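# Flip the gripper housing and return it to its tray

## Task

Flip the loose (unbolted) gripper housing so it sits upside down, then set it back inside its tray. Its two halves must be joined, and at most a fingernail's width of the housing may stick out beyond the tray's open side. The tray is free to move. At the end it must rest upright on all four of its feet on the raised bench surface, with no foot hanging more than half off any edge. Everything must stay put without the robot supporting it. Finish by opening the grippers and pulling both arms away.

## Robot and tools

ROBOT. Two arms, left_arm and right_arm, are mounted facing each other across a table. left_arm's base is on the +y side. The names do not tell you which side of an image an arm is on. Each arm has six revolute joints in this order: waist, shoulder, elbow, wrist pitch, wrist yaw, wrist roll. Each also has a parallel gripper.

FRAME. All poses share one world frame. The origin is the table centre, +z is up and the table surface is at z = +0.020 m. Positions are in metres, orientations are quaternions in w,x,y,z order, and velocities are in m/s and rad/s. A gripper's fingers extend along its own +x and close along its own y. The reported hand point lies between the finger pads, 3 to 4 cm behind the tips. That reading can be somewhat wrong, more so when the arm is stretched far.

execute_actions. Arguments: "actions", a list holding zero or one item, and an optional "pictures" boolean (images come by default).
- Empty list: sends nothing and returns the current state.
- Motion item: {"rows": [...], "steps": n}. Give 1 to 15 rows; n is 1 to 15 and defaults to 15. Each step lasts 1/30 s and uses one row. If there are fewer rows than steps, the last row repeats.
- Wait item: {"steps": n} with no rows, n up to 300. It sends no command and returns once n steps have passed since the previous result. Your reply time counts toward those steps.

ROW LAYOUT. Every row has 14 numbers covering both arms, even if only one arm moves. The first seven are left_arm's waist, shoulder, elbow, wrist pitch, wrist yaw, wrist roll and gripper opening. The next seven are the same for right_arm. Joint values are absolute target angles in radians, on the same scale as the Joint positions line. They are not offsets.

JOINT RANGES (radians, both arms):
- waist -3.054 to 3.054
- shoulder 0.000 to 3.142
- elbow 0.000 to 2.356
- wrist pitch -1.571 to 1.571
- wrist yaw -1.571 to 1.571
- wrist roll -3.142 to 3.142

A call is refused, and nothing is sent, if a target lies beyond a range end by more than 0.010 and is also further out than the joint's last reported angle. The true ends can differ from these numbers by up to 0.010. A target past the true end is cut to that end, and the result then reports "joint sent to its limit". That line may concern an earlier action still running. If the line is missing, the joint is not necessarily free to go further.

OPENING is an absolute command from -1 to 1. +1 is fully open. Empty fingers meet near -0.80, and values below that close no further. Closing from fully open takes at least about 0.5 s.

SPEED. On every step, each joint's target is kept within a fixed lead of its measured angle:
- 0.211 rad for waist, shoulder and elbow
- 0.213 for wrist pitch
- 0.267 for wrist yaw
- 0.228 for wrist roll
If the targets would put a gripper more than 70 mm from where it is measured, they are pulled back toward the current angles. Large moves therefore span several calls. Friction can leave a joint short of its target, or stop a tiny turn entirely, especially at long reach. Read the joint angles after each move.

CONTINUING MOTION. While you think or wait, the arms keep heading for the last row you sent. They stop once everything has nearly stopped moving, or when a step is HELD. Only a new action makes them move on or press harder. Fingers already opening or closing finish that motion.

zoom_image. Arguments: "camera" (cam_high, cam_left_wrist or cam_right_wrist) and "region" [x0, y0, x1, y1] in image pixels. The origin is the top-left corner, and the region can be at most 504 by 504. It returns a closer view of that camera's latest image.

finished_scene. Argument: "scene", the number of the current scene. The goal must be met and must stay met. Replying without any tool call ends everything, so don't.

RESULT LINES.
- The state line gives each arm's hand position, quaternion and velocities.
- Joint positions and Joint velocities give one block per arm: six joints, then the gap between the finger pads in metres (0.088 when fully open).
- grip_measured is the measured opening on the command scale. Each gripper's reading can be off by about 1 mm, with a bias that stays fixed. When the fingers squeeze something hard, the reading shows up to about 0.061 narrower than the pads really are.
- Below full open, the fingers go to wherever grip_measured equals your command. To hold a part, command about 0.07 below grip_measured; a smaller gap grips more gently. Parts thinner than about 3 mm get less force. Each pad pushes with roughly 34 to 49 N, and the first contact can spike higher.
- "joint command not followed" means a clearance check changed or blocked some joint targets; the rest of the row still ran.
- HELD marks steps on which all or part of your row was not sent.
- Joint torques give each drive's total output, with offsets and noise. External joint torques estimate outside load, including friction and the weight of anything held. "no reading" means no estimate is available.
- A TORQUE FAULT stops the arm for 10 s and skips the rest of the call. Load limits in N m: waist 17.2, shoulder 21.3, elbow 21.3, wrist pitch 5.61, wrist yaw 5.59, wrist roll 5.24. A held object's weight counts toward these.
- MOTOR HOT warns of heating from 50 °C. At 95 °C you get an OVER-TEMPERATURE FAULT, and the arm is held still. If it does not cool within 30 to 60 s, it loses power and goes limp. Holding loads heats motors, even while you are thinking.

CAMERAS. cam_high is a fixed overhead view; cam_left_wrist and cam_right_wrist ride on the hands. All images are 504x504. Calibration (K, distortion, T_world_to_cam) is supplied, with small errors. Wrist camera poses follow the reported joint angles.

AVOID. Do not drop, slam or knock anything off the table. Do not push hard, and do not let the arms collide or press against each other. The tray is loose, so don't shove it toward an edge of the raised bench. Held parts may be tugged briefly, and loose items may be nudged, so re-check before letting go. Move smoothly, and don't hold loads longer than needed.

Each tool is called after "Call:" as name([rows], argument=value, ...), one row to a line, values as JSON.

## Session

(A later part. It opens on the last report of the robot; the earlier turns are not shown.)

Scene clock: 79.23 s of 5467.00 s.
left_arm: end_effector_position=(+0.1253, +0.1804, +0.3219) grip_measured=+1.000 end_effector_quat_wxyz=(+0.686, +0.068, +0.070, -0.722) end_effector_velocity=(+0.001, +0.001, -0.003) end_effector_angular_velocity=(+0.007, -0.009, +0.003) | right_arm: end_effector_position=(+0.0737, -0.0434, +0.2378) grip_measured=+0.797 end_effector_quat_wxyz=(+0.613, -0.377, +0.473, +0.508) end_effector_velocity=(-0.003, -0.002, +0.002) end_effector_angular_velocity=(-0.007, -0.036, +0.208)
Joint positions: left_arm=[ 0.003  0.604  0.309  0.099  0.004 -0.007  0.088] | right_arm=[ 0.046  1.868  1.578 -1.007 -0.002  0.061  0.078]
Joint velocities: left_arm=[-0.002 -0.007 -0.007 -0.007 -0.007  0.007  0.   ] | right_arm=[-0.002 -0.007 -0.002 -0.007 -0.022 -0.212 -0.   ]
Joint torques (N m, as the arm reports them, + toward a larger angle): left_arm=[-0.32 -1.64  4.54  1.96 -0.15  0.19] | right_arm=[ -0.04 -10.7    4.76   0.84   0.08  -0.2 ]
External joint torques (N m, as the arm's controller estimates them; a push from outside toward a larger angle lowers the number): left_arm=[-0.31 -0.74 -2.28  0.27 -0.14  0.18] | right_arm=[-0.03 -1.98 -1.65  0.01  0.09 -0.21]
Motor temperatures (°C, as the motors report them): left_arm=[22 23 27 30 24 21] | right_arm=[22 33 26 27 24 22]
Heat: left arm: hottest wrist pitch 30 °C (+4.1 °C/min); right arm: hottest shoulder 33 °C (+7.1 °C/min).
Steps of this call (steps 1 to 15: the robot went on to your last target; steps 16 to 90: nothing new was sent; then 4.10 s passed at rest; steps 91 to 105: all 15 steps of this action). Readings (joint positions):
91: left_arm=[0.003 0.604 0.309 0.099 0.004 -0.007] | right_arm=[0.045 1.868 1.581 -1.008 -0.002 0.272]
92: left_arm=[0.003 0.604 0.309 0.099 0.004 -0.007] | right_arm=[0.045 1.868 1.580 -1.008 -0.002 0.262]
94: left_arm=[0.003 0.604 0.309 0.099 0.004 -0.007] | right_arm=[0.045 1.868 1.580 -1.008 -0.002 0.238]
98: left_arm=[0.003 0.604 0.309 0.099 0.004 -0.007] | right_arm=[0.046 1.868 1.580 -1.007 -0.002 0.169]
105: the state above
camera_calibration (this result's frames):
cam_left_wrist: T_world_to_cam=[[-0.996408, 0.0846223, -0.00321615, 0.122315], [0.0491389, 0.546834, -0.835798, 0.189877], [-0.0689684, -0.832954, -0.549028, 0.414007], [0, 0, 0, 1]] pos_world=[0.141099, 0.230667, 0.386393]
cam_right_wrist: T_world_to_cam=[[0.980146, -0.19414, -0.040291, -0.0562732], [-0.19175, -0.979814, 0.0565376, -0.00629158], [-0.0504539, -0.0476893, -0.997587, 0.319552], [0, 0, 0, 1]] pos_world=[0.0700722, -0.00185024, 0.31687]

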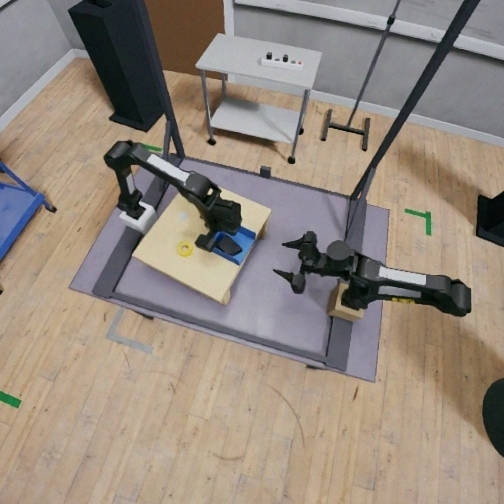

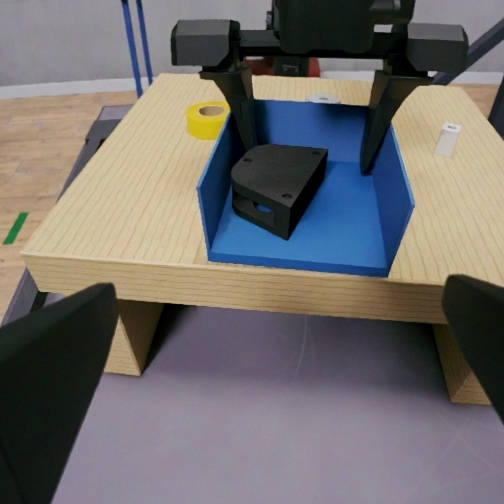

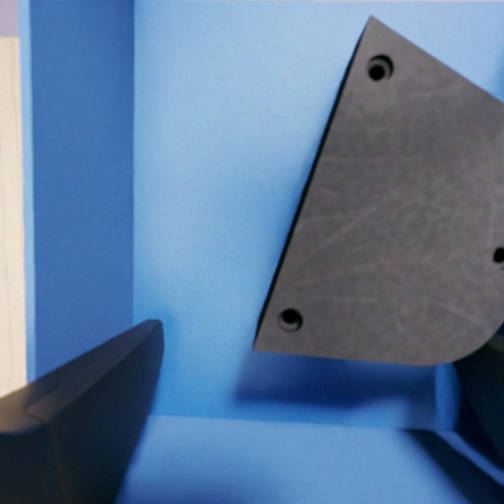

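Call:
execute_actions([
  {"rows":[[-0.21,1.48,0.155,1.125,0,0,0.2,0.046,1.86,1.567,-1.007,0,0.03,0.8]]},
], pictures=false)

Call:
execute_actions([
  {"steps":40},
])

Scene clock: 84.73 s of 5467.00 s.
left_arm: end_effector_position=(+0.0609, +0.1474, +0.2228) grip_measured=+0.220 end_effector_quat_wxyz=(+0.605, +0.124, +0.100, -0.780) end_effector_velocity=(-0.032, -0.066, -0.133) end_effector_angular_velocity=(+0.065, +0.007, -0.042) | right_arm: end_effector_position=(+0.0737, -0.0434, +0.2378) grip_measured=+0.797 end_effector_quat_wxyz=(+0.609, -0.384, +0.466, +0.514) end_effector_velocity=(+0.002, -0.002, -0.002) end_effector_angular_velocity=(-0.013, -0.007, +0.003)
Joint positions: left_arm=[-0.202  1.238  0.168  0.751 -0.001 -0.007  0.05 ] | right_arm=[ 0.046  1.868  1.578 -1.007 -0.002  0.036  0.078]
Joint velocities: left_arm=[-0.042  1.341 -0.046  1.326  0.007 -0.022 -0.007] | right_arm=[-0.002  0.002 -0.002 -0.007  0.007 -0.007  0.   ]
Joint torques (N m, as the arm reports them, + toward a larger angle): left_arm=[-0.16 -2.5   2.99  2.18  0.01  0.17] | right_arm=[ -0.02 -10.75   4.86   0.85   0.08  -0.23]
External joint torques (N m, as the arm's controller estimates them; a push from outside toward a larger angle lowers the number): left_arm=[-0.16  0.27 -2.07  0.55  0.01  0.17] | right_arm=[-0.07 -2.18 -1.47  0.03  0.1  -0.23]
Motor temperatures (°C, as the motors report them): left_arm=[22 23 27 30 24 21] | right_arm=[22 34 26 27 24 22]
Heat: left arm: hottest wrist pitch 30 °C (+4.0 °C/min); right arm: hottest shoulder 34 °C (+7.0 °C/min).
Steps of this call (steps 1 to 30: the robot went on to your last target; steps 31 to 90: nothing new was sent; then 2.00 s passed at rest; steps 91 to 105: all 15 steps of this action). Readings (joint positions):
91: left_arm=[-0.012 0.620 0.297 0.128 -0.006 -0.007] | right_arm=[0.046 1.868 1.578 -1.007 -0.002 0.036]
92: left_arm=[-0.048 0.649 0.281 0.176 -0.006 -0.007] | right_arm=[0.046 1.868 1.578 -1.007 -0.002 0.036]
94: left_arm=[-0.115 0.735 0.241 0.256 -0.002 -0.007] | right_arm=[0.046 1.868 1.578 -1.007 -0.002 0.036]
98: left_arm=[-0.179 0.924 0.177 0.429 -0.001 -0.007] | right_arm=[0.046 1.868 1.578 -1.007 -0.002 0.036]
105: the state above

Scene clock: 86.07 s of 5467.00 s.
left_arm: end_effector_position=(+0.0550, +0.1308, +0.2264) grip_measured=+0.202 end_effector_quat_wxyz=(+0.608, +0.075, +0.062, -0.788) end_effector_velocity=(+0.001, +0.001, -0.002) end_effector_angular_velocity=(+0.009, +0.004, +0.006) | right_arm: end_effector_position=(+0.0737, -0.0434, +0.2378) grip_measured=+0.797 end_effector_quat_wxyz=(+0.609, -0.384, +0.466, +0.514) end_effector_velocity=(+0.006, -0.003, -0.002) end_effector_angular_velocity=(-0.016, -0.025, +0.008)
Joint positions: left_arm=[-0.207  1.476  0.159  1.121 -0.001 -0.007  0.049] | right_arm=[ 0.046  1.868  1.578 -1.007 -0.002  0.036  0.078]
Joint velocities: left_arm=[-0.002 -0.002 -0.002 -0.007 -0.007 -0.007 -0.   ] | right_arm=[-0.007  0.002 -0.002 -0.007  0.022 -0.022  0.   ]
Joint torques (N m, as the arm reports them, + toward a larger angle): left_arm=[-0.38 -3.34  2.67  2.17 -0.02  0.17] | right_arm=[ -0.02 -10.69   4.88   0.86   0.08  -0.23]
External joint torques (N m, as the arm's controller estimates them; a push from outside toward a larger angle lowers the number): left_arm=[-0.38  0.2  -1.55  0.46 -0.01  0.16] | right_arm=[ 0.05 -2.12 -1.44  0.04  0.08 -0.23]
Motor temperatures (°C, as the motors report them): left_arm=[22 23 27 31 24 21] | right_arm=[22 34 26 27 24 22]
Heat: left arm: hottest wrist pitch 31 °C (+5.0 °C/min); right arm: hottest shoulder 34 °C (+7.0 °C/min).
Steps of this call (steps 1 to 40: the robot went on to your last target). Readings (joint positions):
1: left_arm=[-0.204 1.283 0.167 0.796 -0.001 -0.007] | right_arm=[0.046 1.868 1.578 -1.007 -0.002 0.036]
2: left_arm=[-0.204 1.327 0.165 0.841 -0.001 -0.007] | right_arm=[0.046 1.868 1.578 -1.007 -0.002 0.036]
4: left_arm=[-0.206 1.394 0.162 0.928 -0.001 -0.007] | right_arm=[0.046 1.868 1.578 -1.007 -0.002 0.036]
8: left_arm=[-0.207 1.447 0.159 1.057 -0.001 -0.007] | right_arm=[0.046 1.868 1.578 -1.007 -0.002 0.036]
40: the state above
camera_calibration (this result's frames):
cam_left_wrist: T_world_to_cam=[[-0.958223, 0.285994, -0.0040895, 0.0279911], [0.160394, 0.525451, -0.835569, 0.13722], [-0.236819, -0.801317, -0.54937, 0.320629], [0, 0, 0, 1]] pos_world=[0.0807435, 0.176818, 0.290916]
cam_right_wrist: T_world_to_cam=[[0.984813, -0.170356, -0.0335022, -0.0572001], [-0.168325, -0.984127, 0.0562218, -0.00813044], [-0.0425482, -0.0497287, -0.997856, 0.318945], [0, 0, 0, 1]] pos_world=[0.0685334, -0.00188504, 0.316802]

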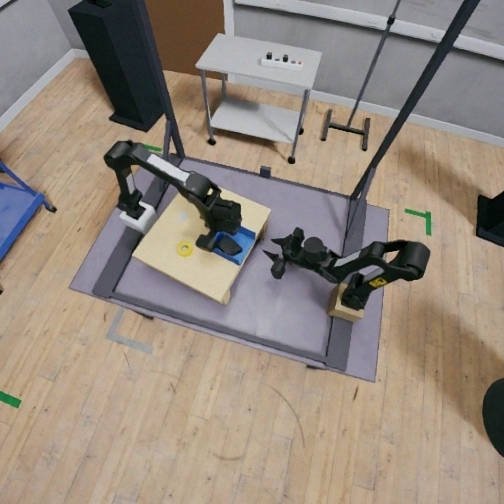

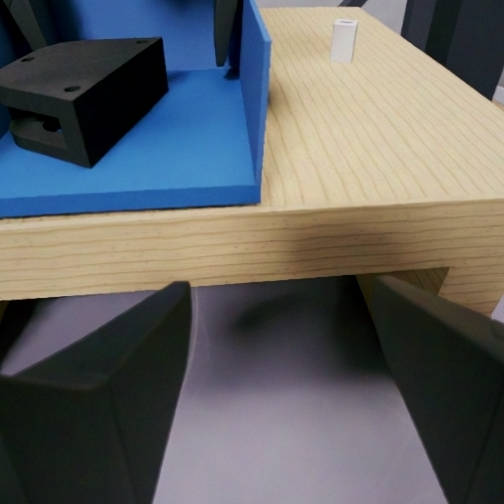

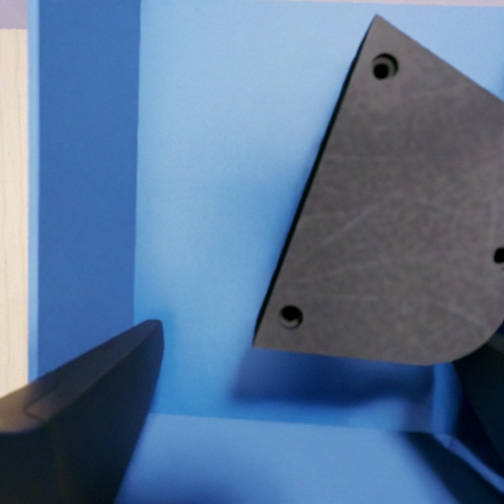

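Call:
execute_actions([
  {"rows":[[-0.2,1.672,0.39,1.08,0,0,0.2,0.046,1.86,1.567,-1.007,0,0.03,0.8]]},
], pictures=false)

Call:
execute_actions([
  {"steps":20},
])

Scene clock: 93.17 s of 5467.00 s.
left_arm: end_effector_position=(+0.0421, +0.0771, +0.2294) grip_measured=+0.202 end_effector_quat_wxyz=(+0.609, +0.077, +0.064, -0.787) end_effector_velocity=(-0.004, -0.008, -0.002) end_effector_angular_velocity=(+0.014, +0.005, -0.008) | right_arm: end_effector_position=(+0.0737, -0.0435, +0.2377) grip_measured=+0.797 end_effector_quat_wxyz=(+0.608, -0.385, +0.466, +0.515) end_effector_velocity=(-0.000, -0.002, -0.000) end_effector_angular_velocity=(-0.007, +0.006, +0.007)
Joint positions: left_arm=[-0.204  1.659  0.374  1.085 -0.001 -0.007  0.049] | right_arm=[ 0.046  1.868  1.577 -1.007 -0.002  0.035  0.078]
Joint velocities: left_arm=[-0.002  0.027  0.037 -0.022  0.007 -0.007 -0.   ] | right_arm=[-0.002 -0.002 -0.002 -0.007 -0.007 -0.007 -0.   ]
Joint torques (N m, as the arm reports them, + toward a larger angle): left_arm=[ 0.38 -4.4   4.19  1.64 -0.05  0.21] | right_arm=[ -0.03 -10.58   4.89   0.85   0.08  -0.18]
External joint torques (N m, as the arm's controller estimates them; a push from outside toward a larger angle lowers the number): left_arm=[ 0.39  0.59 -0.13 -0.06 -0.05  0.2 ] | right_arm=[-0.02 -1.94 -1.48  0.02  0.09 -0.18]
Motor temperatures (°C, as the motors report them): left_arm=[22 23 27 31 24 21] | right_arm=[22 35 26 26 24 22]
Heat: left arm: hottest wrist pitch 31 °C (+4.1 °C/min); right arm: hottest shoulder 35 °C (+7.1 °C/min).
Steps of this call (steps 1 to 15: the robot went on to your last target; steps 16 to 90: nothing new was sent; then 3.60 s passed at rest; steps 91 to 105: all 15 steps of this action). Readings (joint positions):
91: left_arm=[-0.207 1.496 0.175 1.121 -0.001 -0.007] | right_arm=[0.046 1.868 1.578 -1.007 -0.002 0.036]
92: left_arm=[-0.207 1.533 0.210 1.109 -0.001 -0.007] | right_arm=[0.046 1.868 1.578 -1.007 -0.002 0.036]
94: left_arm=[-0.206 1.601 0.288 1.096 -0.001 -0.007] | right_arm=[0.046 1.868 1.578 -1.007 -0.002 0.036]
98: left_arm=[-0.204 1.641 0.357 1.090 -0.001 -0.007] | right_arm=[0.046 1.868 1.578 -1.007 -0.002 0.035]
105: the state above

Scene clock: 93.83 s of 5467.00 s.
left_arm: end_effector_position=(+0.0418, +0.0760, +0.2295) grip_measured=+0.202 end_effector_quat_wxyz=(+0.609, +0.077, +0.064, -0.787) end_effector_velocity=(+0.003, +0.000, -0.002) end_effector_angular_velocity=(+0.011, +0.015, +0.023) | right_arm: end_effector_position=(+0.0737, -0.0435, +0.2377) grip_measured=+0.797 end_effector_quat_wxyz=(+0.608, -0.385, +0.466, +0.515) end_effector_velocity=(-0.003, -0.003, -0.002) end_effector_angular_velocity=(-0.010, +0.017, +0.025)
Joint positions: left_arm=[-0.204  1.663  0.379  1.084 -0.001 -0.007  0.049] | right_arm=[ 0.046  1.868  1.577 -1.007 -0.002  0.035  0.078]
Joint velocities: left_arm=[-0.002 -0.002 -0.002 -0.007 -0.022 -0.022 -0.   ] | right_arm=[-0.002 -0.002 -0.007 -0.007 -0.022 -0.022 -0.   ]
Joint torques (N m, as the arm reports them, + toward a larger angle): left_arm=[ 0.31 -4.48  4.21  1.6  -0.02  0.16] | right_arm=[ -0.03 -10.67   4.85   0.85   0.08  -0.19]
External joint torques (N m, as the arm's controller estimates them; a push from outside toward a larger angle lowers the number): left_arm=[ 0.3   0.54 -0.18 -0.11 -0.01  0.15] | right_arm=[-0.05 -2.16 -1.41  0.04  0.1  -0.19]
Motor temperatures (°C, as the motors report them): left_arm=[22 23 27 31 24 21] | right_arm=[22 35 26 26 24 22]
Heat: left arm: hottest wrist pitch 31 °C (+4.0 °C/min); right arm: hottest shoulder 35 °C (+7.0 °C/min).
Steps of this call (steps 1 to 15: the robot went on to your last target; steps 16 to 20: nothing new was sent). Readings (joint positions):
1: left_arm=[-0.204 1.660 0.376 1.084 -0.001 -0.007] | right_arm=[0.046 1.868 1.577 -1.007 -0.002 0.035]
2: left_arm=[-0.204 1.661 0.376 1.084 -0.001 -0.007] | right_arm=[0.046 1.868 1.577 -1.007 -0.002 0.035]
4: left_arm=[-0.204 1.662 0.378 1.084 -0.001 -0.007] | right_arm=[0.046 1.868 1.577 -1.007 -0.002 0.035]
8: left_arm=[-0.204 1.662 0.378 1.084 -0.001 -0.007] | right_arm=[0.046 1.868 1.577 -1.007 -0.002 0.035]
20: the state above
All arms were judged still, so your last target was given up. Only a new action makes them travel on or press farther. Fingers that are still opening or closing keep moving.
camera_calibration (this result's frames):
cam_left_wrist: T_world_to_cam=[[-0.959086, 0.283088, -0.00392912, 0.031221], [0.159831, 0.529941, -0.832836, 0.16976], [-0.233683, -0.79939, -0.553506, 0.275922], [0, 0, 0, 1]] pos_world=[0.067289, 0.121768, 0.294229]
cam_right_wrist: T_world_to_cam=[[0.985008, -0.169285, -0.0331827, -0.0572504], [-0.167254, -0.984288, 0.056592, -0.00838251], [-0.0422415, -0.0501937, -0.997846, 0.318777], [0, 0, 0, 1]] pos_world=[0.0684557, -0.00194183, 0.316665]

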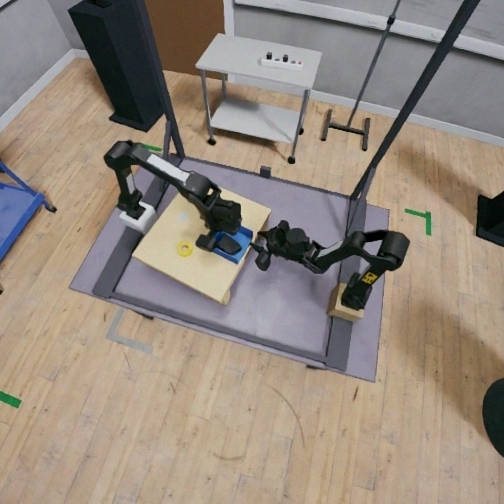

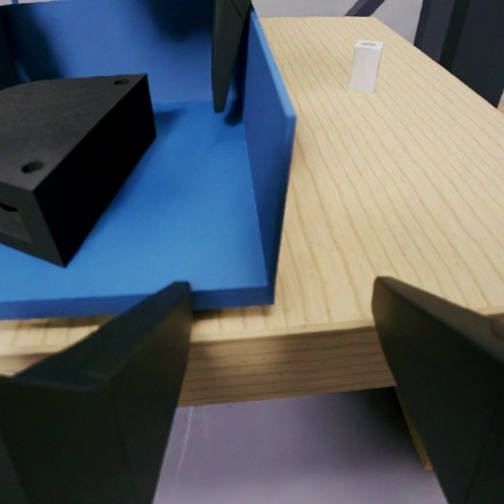

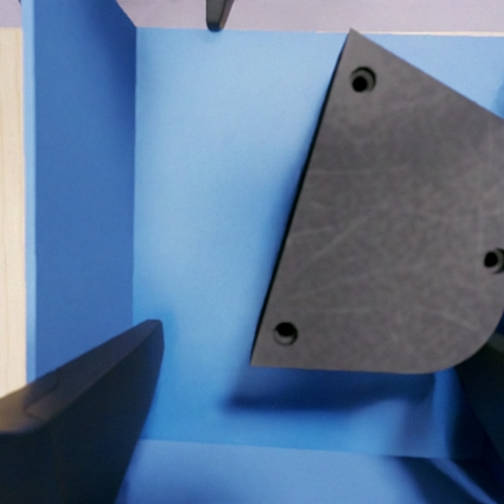

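Call:
execute_actions([
  {"rows":[[-0.2,1.5,0.42,0.884,0,0,0.2,0.046,1.86,1.567,-1.007,0,0.03,0.8]]},
], pictures=false)

Call:
execute_actions([
  {"rows":[[-0.2,1.62,0.536,0.886,0,0,0.0,0.046,1.86,1.567,-1.007,0,0.03,0.8]]},
], pictures=false)

Call:
execute_actions([
  {"steps":15},
])

Scene clock: 100.13 s of 5467.00 s.
left_arm: end_effector_position=(+0.0429, +0.0785, +0.2545) grip_measured=+0.202 end_effector_quat_wxyz=(+0.609, +0.081, +0.067, -0.786) end_effector_velocity=(-0.001, +0.004, +0.005) end_effector_angular_velocity=(+0.005, +0.008, -0.008) | right_arm: end_effector_position=(+0.0737, -0.0435, +0.2377) grip_measured=+0.797 end_effector_quat_wxyz=(+0.608, -0.385, +0.466, +0.515) end_effector_velocity=(+0.001, -0.005, -0.001) end_effector_angular_velocity=(-0.024, -0.014, +0.031)
Joint positions: left_arm=[-0.203  1.512  0.411  0.89  -0.001 -0.006  0.049] | right_arm=[ 0.046  1.868  1.577 -1.007 -0.002  0.035  0.078]
Joint velocities: left_arm=[-0.002 -0.037 -0.002 -0.037  0.007 -0.007 -0.   ] | right_arm=[-0.002 -0.002 -0.002 -0.022  0.007 -0.037 -0.   ]
Joint torques (N m, as the arm reports them, + toward a larger angle): left_arm=[ 0.25 -6.53  4.61  1.73 -0.01  0.17] | right_arm=[ -0.02 -10.71   4.9    0.85   0.08  -0.2 ]
External joint torques (N m, as the arm's controller estimates them; a push from outside toward a larger angle lowers the number): left_arm=[ 0.26 -1.87 -0.5   0.04 -0.01  0.17] | right_arm=[ 0.   -2.09 -1.41  0.05  0.09 -0.2 ]
Motor temperatures (°C, as the motors report them): left_arm=[22 24 27 31 24 21] | right_arm=[22 36 26 26 24 22]
Heat: left arm: hottest wrist pitch 31 °C (+3.0 °C/min); right arm: hottest shoulder 36 °C (+8.0 °C/min).
Steps of this call (steps 1 to 90: nothing new was sent; then 2.80 s passed at rest; steps 91 to 105: all 15 steps of this action). Readings (joint positions):
91: left_arm=[-0.204 1.647 0.383 1.052 -0.001 -0.006] | right_arm=[0.046 1.868 1.577 -1.007 -0.002 0.035]
92: left_arm=[-0.203 1.622 0.387 1.004 -0.001 -0.006] | right_arm=[0.046 1.868 1.577 -1.007 -0.002 0.035]
94: left_arm=[-0.203 1.575 0.392 0.960 -0.001 -0.006] | right_arm=[0.046 1.868 1.577 -1.007 -0.002 0.035]
98: left_arm=[-0.203 1.525 0.410 0.915 -0.001 -0.006] | right_arm=[0.046 1.868 1.577 -1.007 -0.002 0.035]
105: the state above

Scene clock: 100.63 s of 5467.00 s.
left_arm: end_effector_position=(+0.0357, +0.0506, +0.2585) grip_measured=+0.006 end_effector_quat_wxyz=(+0.609, +0.078, +0.064, -0.786) end_effector_velocity=(-0.003, -0.003, +0.000) end_effector_angular_velocity=(+0.005, +0.008, -0.008) | right_arm: end_effector_position=(+0.0737, -0.0435, +0.2377) grip_measured=+0.797 end_effector_quat_wxyz=(+0.608, -0.385, +0.466, +0.515) end_effector_velocity=(-0.003, -0.005, -0.001) end_effector_angular_velocity=(-0.019, +0.022, +0.011)
Joint positions: left_arm=[-0.203  1.612  0.522  0.888 -0.001 -0.006  0.039] | right_arm=[ 0.046  1.868  1.577 -1.007 -0.002  0.035  0.078]
Joint velocities: left_arm=[-0.002  0.012  0.017 -0.007  0.007 -0.007 -0.002] | right_arm=[-0.002 -0.002 -0.002 -0.022 -0.022 -0.007 -0.   ]
Joint torques (N m, as the arm reports them, + toward a larger angle): left_arm=[ 0.18 -5.43  4.75  1.8   0.    0.21] | right_arm=[ -0.02 -10.7    4.9    0.86   0.08  -0.18]
External joint torques (N m, as the arm's controller estimates them; a push from outside toward a larger angle lowers the number): left_arm=[ 0.17  0.09 -0.45  0.07  0.    0.2 ] | right_arm=[-0.09 -2.08 -1.43  0.05  0.1  -0.18]
Motor temperatures (°C, as the motors report them): left_arm=[22 24 27 31 24 21] | right_arm=[22 36 26 26 24 22]
Heat: left arm: hottest wrist pitch 31 °C (+3.0 °C/min); right arm: hottest shoulder 36 °C (+8.1 °C/min).
Steps of this call (steps 1 to 15: all 15 steps of this action). Readings (joint positions):
1: left_arm=[-0.203 1.521 0.421 0.888 -0.001 -0.006] | right_arm=[0.046 1.868 1.577 -1.007 -0.002 0.035]
2: left_arm=[-0.203 1.539 0.440 0.888 -0.001 -0.006] | right_arm=[0.046 1.868 1.577 -1.007 -0.002 0.035]
4: left_arm=[-0.203 1.575 0.481 0.888 -0.001 -0.006] | right_arm=[0.046 1.868 1.577 -1.007 -0.002 0.035]
8: left_arm=[-0.203 1.599 0.514 0.888 -0.001 -0.006] | right_arm=[0.046 1.868 1.577 -1.007 -0.002 0.035]
15: the state above

Scene clock: 101.13 s of 5467.00 s.
left_arm: end_effector_position=(+0.0355, +0.0500, +0.2586) grip_measured=+0.002 end_effector_quat_wxyz=(+0.609, +0.078, +0.064, -0.786) end_effector_velocity=(-0.001, +0.003, -0.001) end_effector_angular_velocity=(+0.009, +0.004, +0.001) | right_arm: end_effector_position=(+0.0737, -0.0435, +0.2377) grip_measured=+0.797 end_effector_quat_wxyz=(+0.608, -0.385, +0.466, +0.515) end_effector_velocity=(-0.003, -0.002, -0.000) end_effector_angular_velocity=(-0.005, +0.020, +0.011)
Joint positions: left_arm=[-0.203  1.614  0.524  0.888 -0.001 -0.006  0.039] | right_arm=[ 0.046  1.868  1.577 -1.007 -0.002  0.035  0.078]
Joint velocities: left_arm=[-0.007 -0.007 -0.007 -0.007 -0.007 -0.007 -0.   ] | right_arm=[-0.002 -0.002 -0.002 -0.007 -0.022 -0.007 -0.   ]
Joint torques (N m, as the arm reports them, + toward a larger angle): left_arm=[ 0.34 -5.48  4.88  1.8  -0.03  0.17] | right_arm=[ -0.04 -10.67   4.81   0.84   0.09  -0.18]
External joint torques (N m, as the arm's controller estimates them; a push from outside toward a larger angle lowers the number): left_arm=[ 0.36  0.02 -0.28  0.1  -0.03  0.16] | right_arm=[-0.05 -2.07 -1.54  0.02  0.11 -0.18]
Motor temperatures (°C, as the motors report them): left_arm=[22 24 27 31 24 21] | right_arm=[22 36 26 26 24 22]
Heat: left arm: hottest wrist pitch 31 °C (+3.0 °C/min); right arm: hottest shoulder 36 °C (+8.0 °C/min).
Steps of this call (steps 1 to 15: the robot went on to your last target). Readings (joint positions):
1: left_arm=[-0.203 1.613 0.522 0.888 -0.001 -0.006] | right_arm=[0.046 1.868 1.577 -1.007 -0.002 0.035]
2: left_arm=[-0.203 1.613 0.523 0.888 -0.001 -0.006] | right_arm=[0.046 1.868 1.577 -1.007 -0.002 0.035]
4: left_arm=[-0.203 1.613 0.524 0.888 -0.001 -0.006] | right_arm=[0.046 1.868 1.577 -1.007 -0.002 0.035]
8: left_arm=[-0.203 1.614 0.524 0.888 -0.001 -0.006] | right_arm=[0.046 1.868 1.577 -1.007 -0.002 0.035]
15: the state above
All arms were judged still, so your last target was given up. Only a new action makes them travel on or press farther. Fingers that are still opening or closing keep moving.
camera_calibration (this result's frames):
cam_left_wrist: T_world_to_cam=[[-0.959385, 0.282069, -0.00425329, 0.0328173], [0.159885, 0.531263, -0.831983, 0.208516], [-0.232417, -0.798872, -0.554785, 0.270044], [0, 0, 0, 1]] pos_world=[0.0609086, 0.0956972, 0.323437]
cam_right_wrist: T_world_to_cam=[[0.985074, -0.168923, -0.0330799, -0.0572639], [-0.166899, -0.984349, 0.0565886, -0.00841055], [-0.0421213, -0.050223, -0.997849, 0.318768], [0, 0, 0, 1]] pos_world=[0.0684324, -0.00194267, 0.316664]

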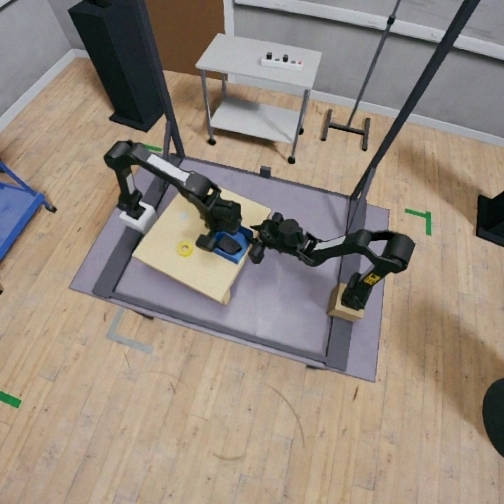

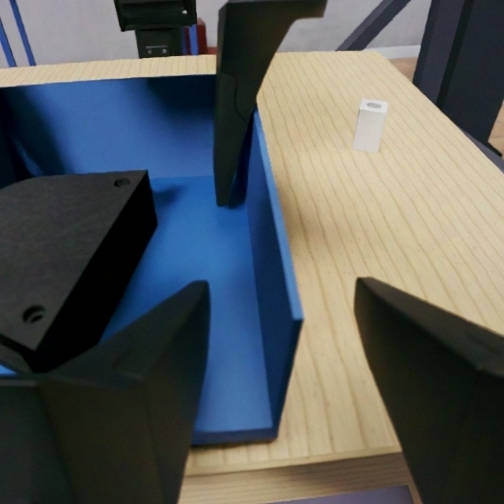

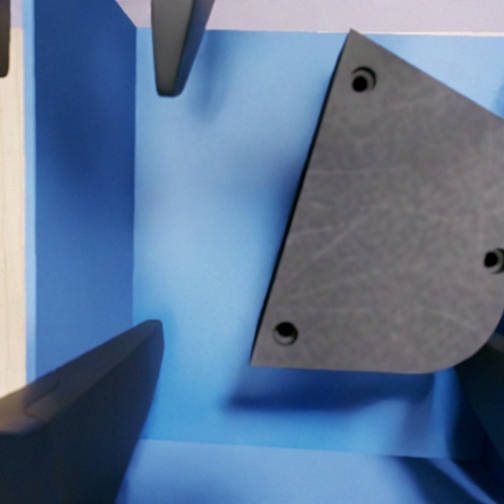

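Call:
execute_actions([
  {"rows":[[-0.2,1.62,0.536,0.886,0,0,-1,0.046,1.86,1.567,-1.007,0,0.03,0.8]]},
], pictures=false)

Call:
execute_actions([
  {"rows":[[-0.2,1.62,0.536,0.886,0,0,-1,0.046,1.9,1.61,-1.007,0,0.03,0.8],[-0.2,1.62,0.536,0.886,0,0,-1,0.046,1.9,1.61,-1.007,0,0.03,0.8],[-0.2,1.62,0.536,0.886,0,0,-1,0.046,1.9,1.61,-1.007,0,0.03,0.8],[-0.2,1.62,0.536,0.886,0,0,-1,0.046,1.9,1.61,-1.007,0,0.03,0.8],[-0.2,1.62,0.536,0.886,0,0,-1,0.046,1.93,1.64,-1.007,0,0.03,0.8],[-0.2,1.62,0.536,0.886,0,0,-1,0.046,1.93,1.64,-1.007,0,0.03,0.8],[-0.2,1.62,0.536,0.886,0,0,-1,0.046,1.93,1.64,-1.007,0,0.03,0.8],[-0.2,1.62,0.536,0.886,0,0,-1,0.046,1.93,1.64,-1.007,0,0.03,0.8],[-0.2,1.62,0.536,0.886,0,0,-1,0.046,1.965,1.668,-1.01,0,0.03,0.8]]},
], pictures=false)

Call:
execute_actions([
  {"steps":15},
])

Scene clock: 112.80 s of 5467.00 s.
left_arm: end_effector_position=(+0.0376, +0.0488, +0.2596) grip_measured=-0.770 end_effector_quat_wxyz=(+0.613, +0.079, +0.061, -0.783) end_effector_velocity=(-0.002, +0.001, -0.002) end_effector_angular_velocity=(+0.005, -0.010, -0.002) | right_arm: end_effector_position=(+0.0737, -0.0435, +0.2377) grip_measured=+0.797 end_effector_quat_wxyz=(+0.608, -0.385, +0.466, +0.515) end_effector_velocity=(-0.004, +0.002, +0.001) end_effector_angular_velocity=(+0.010, +0.018, +0.015)
Joint positions: left_arm=[-0.2    1.614  0.527  0.888 -0.009 -0.     0.001] | right_arm=[ 0.046  1.868  1.577 -1.007 -0.002  0.035  0.078]
Joint velocities: left_arm=[-0.007 -0.002 -0.002 -0.007 -0.007  0.007  0.   ] | right_arm=[ 0.002 -0.002 -0.002  0.007 -0.022 -0.007  0.   ]
Joint torques (N m, as the arm reports them, + toward a larger angle): left_arm=[-0.04 -5.68  4.72  1.79  0.23  0.  ] | right_arm=[  0.03 -10.66   5.09   0.86   0.08  -0.17]
External joint torques (N m, as the arm's controller estimates them; a push from outside toward a larger angle lowers the number): left_arm=[ 0.   -0.18 -0.47  0.08  0.23 -0.01] | right_arm=[-0.05 -2.11 -1.22  0.03  0.11 -0.17]
Motor temperatures (°C, as the motors report them): left_arm=[22 24 28 31 24 21] | right_arm=[22 37 26 26 24 22]
Heat: left arm: hottest wrist pitch 31 °C (+2.0 °C/min); right arm: hottest shoulder 37 °C (+9.0 °C/min).
Steps of this call (steps 1 to 90: nothing new was sent; then 8.17 s passed at rest; steps 91 to 105: all 15 steps of this action). Readings (joint positions):
91: left_arm=[-0.203 1.614 0.524 0.888 -0.001 -0.006] | right_arm=[0.046 1.868 1.577 -1.007 -0.002 0.035]
92: left_arm=[-0.203 1.614 0.524 0.888 -0.001 -0.006] | right_arm=[0.046 1.868 1.577 -1.007 -0.002 0.035]
94: left_arm=[-0.203 1.614 0.525 0.888 -0.001 -0.006] | right_arm=[0.046 1.868 1.577 -1.007 -0.002 0.035]
98: left_arm=[-0.202 1.614 0.525 0.888 -0.008 -0.000] | right_arm=[0.046 1.868 1.577 -1.007 -0.002 0.035]
105: the state above

Scene clock: 113.30 s of 5467.00 s.
left_arm: end_effector_position=(+0.0376, +0.0487, +0.2599) grip_measured=-0.770 end_effector_quat_wxyz=(+0.613, +0.079, +0.060, -0.784) end_effector_velocity=(+0.000, -0.000, +0.000) end_effector_angular_velocity=(+0.004, +0.005, +0.006) | right_arm: end_effector_position=(+0.0768, -0.0257, +0.2379) grip_measured=+0.797 end_effector_quat_wxyz=(+0.611, -0.382, +0.462, +0.517) end_effector_velocity=(+0.006, +0.015, -0.001) end_effector_angular_velocity=(+0.006, -0.010, -0.002)
Joint positions: left_arm=[-0.2    1.614  0.528  0.888 -0.008  0.002  0.001] | right_arm=[ 0.045  1.929  1.656 -1.013 -0.002  0.033  0.078]
Joint velocities: left_arm=[-0.002 -0.002  0.002 -0.007 -0.007 -0.007  0.   ] | right_arm=[-0.007  0.056  0.071 -0.007  0.007 -0.007 -0.   ]
Joint torques (N m, as the arm reports them, + toward a larger angle): left_arm=[-0.14 -5.43  4.61  1.75  0.24 -0.03] | right_arm=[ 0.06 -7.43  6.49  1.17  0.05 -0.12]
External joint torques (N m, as the arm's controller estimates them; a push from outside toward a larger angle lowers the number): left_arm=[-0.14  0.09 -0.61  0.03  0.25 -0.04] | right_arm=[ 0.07  1.36  0.36  0.37  0.06 -0.12]
Motor temperatures (°C, as the motors report them): left_arm=[22 24 28 31 24 21] | right_arm=[22 37 26 26 24 22]
Heat: left arm: hottest wrist pitch 31 °C (+2.0 °C/min); right arm: hottest shoulder 37 °C (+9.1 °C/min).
Steps of this call (steps 1 to 15: all 15 steps of this action). Readings (joint positions):
1: left_arm=[-0.200 1.614 0.527 0.888 -0.009 -0.000] | right_arm=[0.046 1.868 1.578 -1.007 -0.002 0.035]
2: left_arm=[-0.200 1.614 0.527 0.888 -0.009 -0.000] | right_arm=[0.046 1.868 1.581 -1.007 -0.002 0.035]
4: left_arm=[-0.200 1.614 0.527 0.888 -0.009 -0.000] | right_arm=[0.046 1.870 1.588 -1.007 -0.002 0.035]
8: left_arm=[-0.200 1.614 0.528 0.888 -0.009 -0.000] | right_arm=[0.046 1.892 1.619 -1.007 -0.002 0.035]
15: the state above

Scene clock: 113.80 s of 5467.00 s.
left_arm: end_effector_position=(+0.0376, +0.0487, +0.2599) grip_measured=-0.770 end_effector_quat_wxyz=(+0.613, +0.079, +0.060, -0.784) end_effector_velocity=(+0.000, +0.001, -0.002) end_effector_angular_velocity=(+0.005, -0.010, +0.003) | right_arm: end_effector_position=(+0.0772, -0.0240, +0.2377) grip_measured=+0.797 end_effector_quat_wxyz=(+0.611, -0.382, +0.462, +0.517) end_effector_velocity=(-0.000, -0.001, +0.003) end_effector_angular_velocity=(+0.003, +0.005, +0.007)
Joint positions: left_arm=[-0.2    1.614  0.528  0.888 -0.008  0.002  0.001] | right_arm=[ 0.045  1.935  1.664 -1.013 -0.002  0.033  0.078]
Joint velocities: left_arm=[-0.002 -0.002 -0.002 -0.007 -0.007  0.007 -0.   ] | right_arm=[-0.002 -0.007  0.002 -0.007 -0.007 -0.007 -0.   ]
Joint torques (N m, as the arm reports them, + toward a larger angle): left_arm=[-0.18 -5.42  4.74  1.75  0.22 -0.05] | right_arm=[ 0.12 -7.01  6.43  1.1   0.08 -0.1 ]
External joint torques (N m, as the arm's controller estimates them; a push from outside toward a larger angle lowers the number): left_arm=[-0.18  0.14 -0.49  0.02  0.22 -0.06] | right_arm=[ 0.12  2.22  0.01  0.26  0.09 -0.1 ]
Motor temperatures (°C, as the motors report them): left_arm=[22 24 28 31 24 21] | right_arm=[22 37 26 26 24 22]
Heat: left arm: hottest wrist pitch 31 °C (+2.0 °C/min); right arm: hottest shoulder 37 °C (+9.0 °C/min).
Steps of this call (steps 1 to 15: the robot went on to your last target). Readings (joint positions):
1: left_arm=[-0.200 1.614 0.528 0.888 -0.008 0.002] | right_arm=[0.045 1.931 1.658 -1.013 -0.002 0.033]
2: left_arm=[-0.200 1.614 0.528 0.888 -0.008 0.002] | right_arm=[0.045 1.932 1.660 -1.013 -0.002 0.033]
4: left_arm=[-0.200 1.614 0.528 0.888 -0.008 0.002] | right_arm=[0.045 1.933 1.661 -1.013 -0.002 0.033]
8: left_arm=[-0.200 1.614 0.528 0.888 -0.008 0.002] | right_arm=[0.045 1.935 1.663 -1.013 -0.002 0.033]
15: the state above
All arms were judged still, so your last target was given up. Only a new action makes them travel on or press farther. Fingers that are still opening or closing keep moving.
camera_calibration (this result's frames):
cam_left_wrist: T_world_to_cam=[[-0.961667, 0.273863, -0.0140144, 0.0382187], [0.162479, 0.527884, -0.83363, 0.210485], [-0.220903, -0.803951, -0.552146, 0.2693], [0, 0, 0, 1]] pos_world=[0.0620433, 0.0949259, 0.324695]
cam_right_wrist: T_world_to_cam=[[0.985134, -0.168655, -0.0326523, -0.0575246], [-0.167195, -0.984975, 0.0432354, 0.0145153], [-0.0394535, -0.0371334, -0.998531, 0.320117], [0, 0, 0, 1]] pos_world=[0.0717261, 0.0164824, 0.317141]

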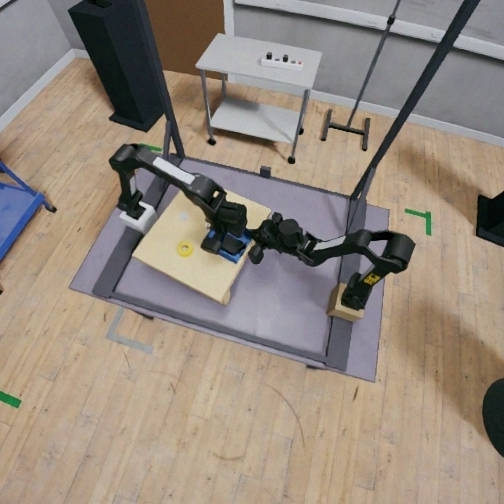

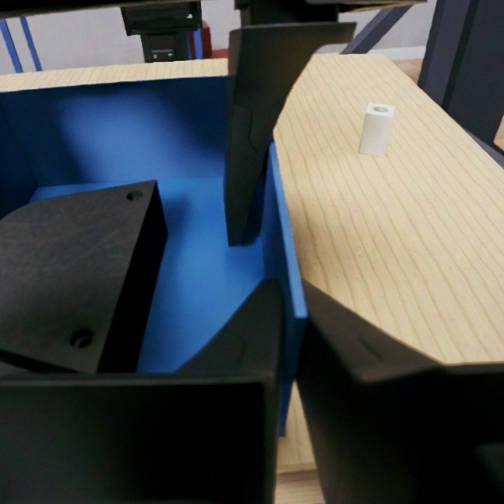

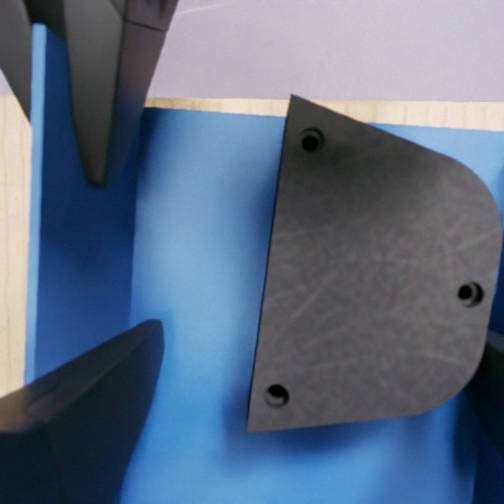

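Call:
execute_actions([
  {"rows":[[-0.2,1.62,0.536,0.886,0,0,-1,0.046,1.975,1.71,-1.03,0,0.03,0.8],[-0.2,1.62,0.536,0.886,0,0,-1,0.046,1.975,1.71,-1.03,0,0.03,0.8],[-0.2,1.62,0.536,0.886,0,0,-1,0.046,1.975,1.71,-1.03,0,0.03,0.8],[-0.2,1.62,0.536,0.886,0,0,-1,0.046,1.975,1.71,-1.03,0,0.03,0.8],[-0.2,1.62,0.536,0.886,0,0,-1,0.046,2.005,1.755,-1.05,0,0.03,0.8],[-0.2,1.62,0.536,0.886,0,0,-1,0.046,2.005,1.755,-1.05,0,0.03,0.8],[-0.2,1.62,0.536,0.886,0,0,-1,0.046,2.005,1.755,-1.05,0,0.03,0.8],[-0.2,1.62,0.536,0.886,0,0,-1,0.046,2.005,1.755,-1.05,0,0.03,0.8],[-0.2,1.62,0.536,0.886,0,0,-1,0.046,2.035,1.797,-1.07,0,0.03,0.8]]},
], pictures=false)

Call:
execute_actions([
  {"steps":15},
])

Scene clock: 120.47 s of 5467.00 s.
left_arm: end_effector_position=(+0.0376, +0.0487, +0.2599) grip_measured=-0.771 end_effector_quat_wxyz=(+0.613, +0.079, +0.060, -0.784) end_effector_velocity=(+0.000, +0.001, -0.002) end_effector_angular_velocity=(+0.008, +0.004, +0.006) | right_arm: end_effector_position=(+0.0801, -0.0081, +0.2417) grip_measured=+0.797 end_effector_quat_wxyz=(+0.611, -0.383, +0.463, +0.516) end_effector_velocity=(+0.003, +0.003, -0.002) end_effector_angular_velocity=(-0.041, +0.007, +0.016)
Joint positions: left_arm=[-0.2    1.614  0.528  0.888 -0.007  0.002  0.001] | right_arm=[ 0.044  2.005  1.78  -1.064 -0.001  0.033  0.078]
Joint velocities: left_arm=[-0.002 -0.002 -0.002 -0.007 -0.007 -0.007 -0.   ] | right_arm=[-0.007  0.051  0.076 -0.066 -0.007 -0.022 -0.   ]
Joint torques (N m, as the arm reports them, + toward a larger angle): left_arm=[-0.04 -5.43  4.62  1.73  0.23 -0.09] | right_arm=[ 0.12 -8.33  6.84  0.73  0.05 -0.11]
External joint torques (N m, as the arm's controller estimates them; a push from outside toward a larger angle lowers the number): left_arm=[-0.03  0.01 -0.52  0.05  0.23 -0.1 ] | right_arm=[ 0.13  1.39  0.44 -0.09  0.06 -0.12]
Motor temperatures (°C, as the motors report them): left_arm=[22 24 28 31 24 21] | right_arm=[22 36 26 26 24 22]
Heat: left arm: hottest wrist pitch 31 °C (+2.0 °C/min); right arm: hottest shoulder 36 °C (+8.1 °C/min).
Steps of this call (steps 1 to 90: nothing new was sent; then 3.17 s passed at rest; steps 91 to 105: all 15 steps of this action). Readings (joint positions):
91: left_arm=[-0.200 1.614 0.528 0.888 -0.008 0.002] | right_arm=[0.045 1.937 1.668 -1.016 -0.002 0.033]
92: left_arm=[-0.200 1.614 0.528 0.888 -0.008 0.002] | right_arm=[0.045 1.940 1.676 -1.019 -0.001 0.033]
94: left_arm=[-0.200 1.614 0.528 0.888 -0.008 0.002] | right_arm=[0.044 1.947 1.688 -1.020 -0.001 0.033]
98: left_arm=[-0.200 1.614 0.528 0.888 -0.008 0.002] | right_arm=[0.044 1.970 1.726 -1.036 -0.001 0.033]
105: the state above

Scene clock: 120.97 s of 5467.00 s.
left_arm: end_effector_position=(+0.0376, +0.0487, +0.2599) grip_measured=-0.771 end_effector_quat_wxyz=(+0.613, +0.079, +0.060, -0.784) end_effector_velocity=(+0.000, +0.001, -0.002) end_effector_angular_velocity=(+0.008, +0.004, +0.006) | right_arm: end_effector_position=(+0.0803, -0.0070, +0.2418) grip_measured=+0.797 end_effector_quat_wxyz=(+0.610, -0.383, +0.464, +0.515) end_effector_velocity=(-0.001, -0.004, +0.000) end_effector_angular_velocity=(-0.016, +0.007, +0.007)
Joint positions: left_arm=[-0.2    1.614  0.528  0.888 -0.007  0.002  0.001] | right_arm=[ 0.044  2.011  1.789 -1.069 -0.001  0.033  0.078]
Joint velocities: left_arm=[-0.002 -0.002 -0.002 -0.007 -0.007 -0.007 -0.   ] | right_arm=[-0.002 -0.002  0.002 -0.022 -0.007 -0.007 -0.   ]
Joint torques (N m, as the arm reports them, + toward a larger angle): left_arm=[-0.04 -5.46  4.69  1.77  0.23 -0.08] | right_arm=[ 0.22 -8.2   6.82  0.79  0.03 -0.12]
External joint torques (N m, as the arm's controller estimates them; a push from outside toward a larger angle lowers the number): left_arm=[-0.05  0.04 -0.5   0.06  0.24 -0.09] | right_arm=[ 0.22  1.58  0.41 -0.04  0.04 -0.12]
Motor temperatures (°C, as the motors report them): left_arm=[22 24 28 31 24 21] | right_arm=[22 36 26 26 24 22]
Heat: left arm: hottest wrist pitch 31 °C (+2.0 °C/min); right arm: hottest shoulder 36 °C (+8.0 °C/min).
Steps of this call (steps 1 to 15: the robot went on to your last target). Readings (joint positions):
1: left_arm=[-0.200 1.614 0.528 0.888 -0.007 0.002] | right_arm=[0.044 2.006 1.782 -1.065 -0.001 0.033]
2: left_arm=[-0.200 1.614 0.528 0.888 -0.007 0.002] | right_arm=[0.044 2.007 1.784 -1.066 -0.001 0.033]
4: left_arm=[-0.200 1.614 0.528 0.888 -0.007 0.002] | right_arm=[0.044 2.009 1.786 -1.067 -0.001 0.033]
8: left_arm=[-0.200 1.614 0.528 0.888 -0.007 0.002] | right_arm=[0.044 2.011 1.788 -1.068 -0.001 0.033]
15: the state above
All arms were judged still, so your last target was given up. Only a new action makes them travel on or press farther. Fingers that are still opening or closing keep moving.
camera_calibration (this result's frames):
cam_left_wrist: T_world_to_cam=[[-0.961565, 0.274223, -0.0139393, 0.0381205], [0.162616, 0.527839, -0.833632, 0.210484], [-0.221243, -0.803858, -0.552145, 0.269307], [0, 0, 0, 1]] pos_world=[0.0620096, 0.0949293, 0.324694]
cam_right_wrist: T_world_to_cam=[[0.984898, -0.170202, -0.0317501, -0.0577741], [-0.168522, -0.984444, 0.0496934, 0.0301305], [-0.0397141, -0.0435923, -0.99826, 0.324904], [0, 0, 0, 1]] pos_world=[0.0748825, 0.0339918, 0.321006]

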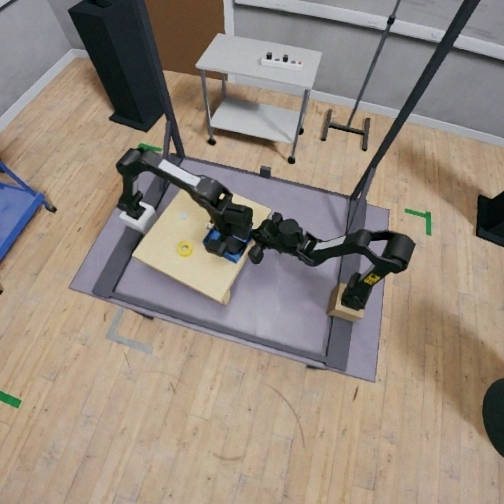

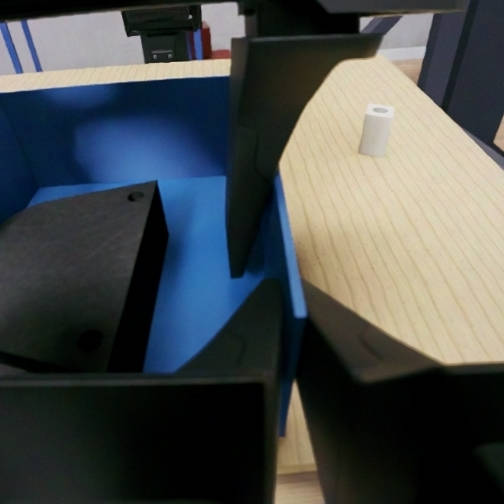

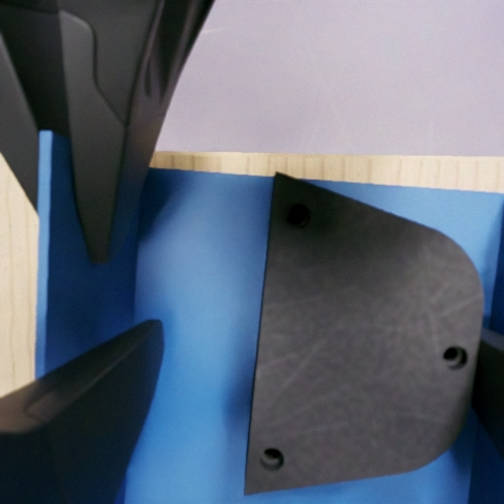

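Finger is alongside. Close gently to centre it.

Call:
execute_actions([
  {"rows":[[-0.2,1.62,0.536,0.886,0,0,-1,0.046,2.02,1.79,-1.07,0,0.03,0.7],[-0.2,1.62,0.536,0.886,0,0,-1,0.046,2.02,1.79,-1.07,0,0.03,0.65],[-0.2,1.62,0.536,0.886,0,0,-1,0.046,2.02,1.79,-1.07,0,0.03,0.6],[-0.2,1.62,0.536,0.886,0,0,-1,0.046,2.02,1.79,-1.07,0,0.03,0.55],[-0.2,1.62,0.536,0.886,0,0,-1,0.046,2.02,1.79,-1.07,0,0.03,0.5],[-0.2,1.62,0.536,0.886,0,0,-1,0.046,2.02,1.79,-1.07,0,0.03,0.45],[-0.2,1.62,0.536,0.886,0,0,-1,0.046,2.02,1.79,-1.07,0,0.03,0.4],[-0.2,1.62,0.536,0.886,0,0,-1,0.046,2.02,1.79,-1.07,0,0.03,0.35],[-0.2,1.62,0.536,0.886,0,0,-1,0.046,2.02,1.79,-1.07,0,0.03,0.3],[-0.2,1.62,0.536,0.886,0,0,-1,0.046,2.02,1.79,-1.07,0,0.03,0.25]]},
])

Scene clock: 126.30 s of 5467.00 s.
left_arm: end_effector_position=(+0.0377, +0.0485, +0.2601) grip_measured=-0.771 end_effector_quat_wxyz=(+0.613, +0.079, +0.059, -0.784) end_effector_velocity=(+0.003, +0.001, -0.000) end_effector_angular_velocity=(-0.009, -0.025, +0.015) | right_arm: end_effector_position=(+0.0803, -0.0070, +0.2419) grip_measured=+0.299 end_effector_quat_wxyz=(+0.610, -0.383, +0.464, +0.515) end_effector_velocity=(-0.000, -0.001, +0.001) end_effector_angular_velocity=(-0.001, +0.009, -0.007)
Joint positions: left_arm=[-0.199  1.614  0.528  0.888 -0.007  0.002  0.001] | right_arm=[ 0.044  2.011  1.79  -1.069 -0.001  0.033  0.054]
Joint velocities: left_arm=[-0.002 -0.002 -0.007  0.007 -0.022  0.022  0.   ] | right_arm=[-0.002 -0.002  0.002 -0.007 -0.007  0.007 -0.018]
Joint torques (N m, as the arm reports them, + toward a larger angle): left_arm=[-0.07 -5.25  4.67  1.77  0.23 -0.06] | right_arm=[  0.2  -10.05   6.14   0.76   0.03  -0.11]
External joint torques (N m, as the arm's controller estimates them; a push from outside toward a larger angle lowers the number): left_arm=[-0.08  0.27 -0.5   0.06  0.24 -0.07] | right_arm=[ 0.2  -0.33 -0.26 -0.08  0.04 -0.11]
Motor temperatures (°C, as the motors report them): left_arm=[22 25 28 31 24 21] | right_arm=[22 36 27 26 24 22]
Heat: left arm: hottest wrist pitch 31 °C (+1.0 °C/min); right arm: hottest shoulder 36 °C (+6.1 °C/min).
Steps of this call (steps 1 to 90: nothing new was sent; then 1.83 s passed at rest; steps 91 to 105: all 15 steps of this action). Readings (joint positions):
91: left_arm=[-0.200 1.614 0.528 0.888 -0.007 0.002] | right_arm=[0.043 2.011 1.790 -1.069 -0.001 0.033]
92: left_arm=[-0.200 1.614 0.528 0.888 -0.007 0.002] | right_arm=[0.044 2.011 1.790 -1.069 -0.001 0.033]
94: left_arm=[-0.199 1.614 0.528 0.888 -0.007 0.002] | right_arm=[0.044 2.011 1.790 -1.069 -0.001 0.033]
98: left_arm=[-0.199 1.614 0.528 0.888 -0.007 0.002] | right_arm=[0.044 2.011 1.790 -1.069 -0.001 0.033]
105: the state above
camera_calibration (this result's frames):
cam_left_wrist: T_world_to_cam=[[-0.961671, 0.273851, -0.0139498, 0.038307], [0.162336, 0.527593, -0.833842, 0.210727], [-0.220989, -0.804146, -0.551827, 0.269238], [0, 0, 0, 1]] pos_world=[0.0621288, 0.0948384, 0.32482]
cam_right_wrist: T_world_to_cam=[[0.984898, -0.170202, -0.0317501, -0.0577711], [-0.168522, -0.984444, 0.0496934, 0.030124], [-0.0397141, -0.0435923, -0.99826, 0.324999], [0, 0, 0, 1]] pos_world=[0.0748822, 0.0339901, 0.321103]

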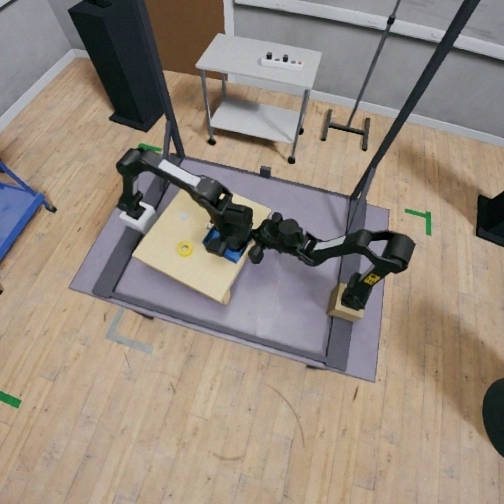

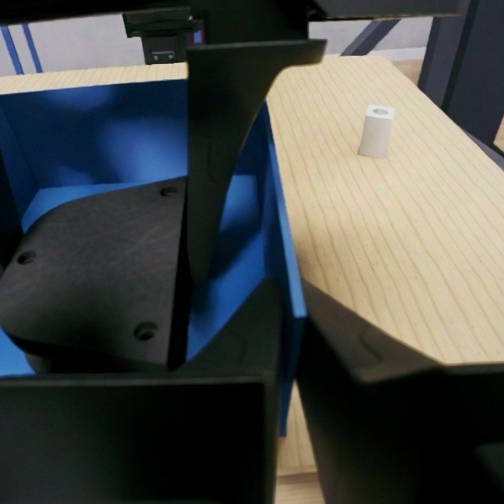

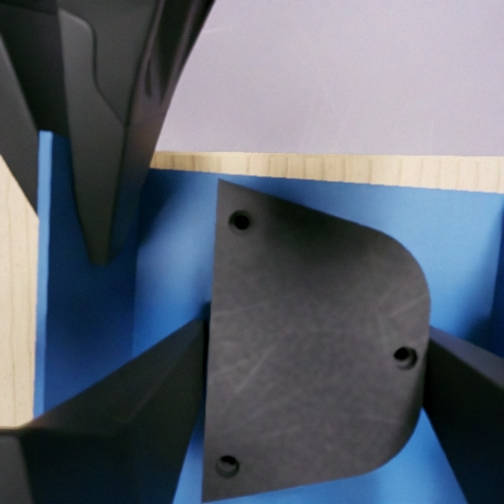

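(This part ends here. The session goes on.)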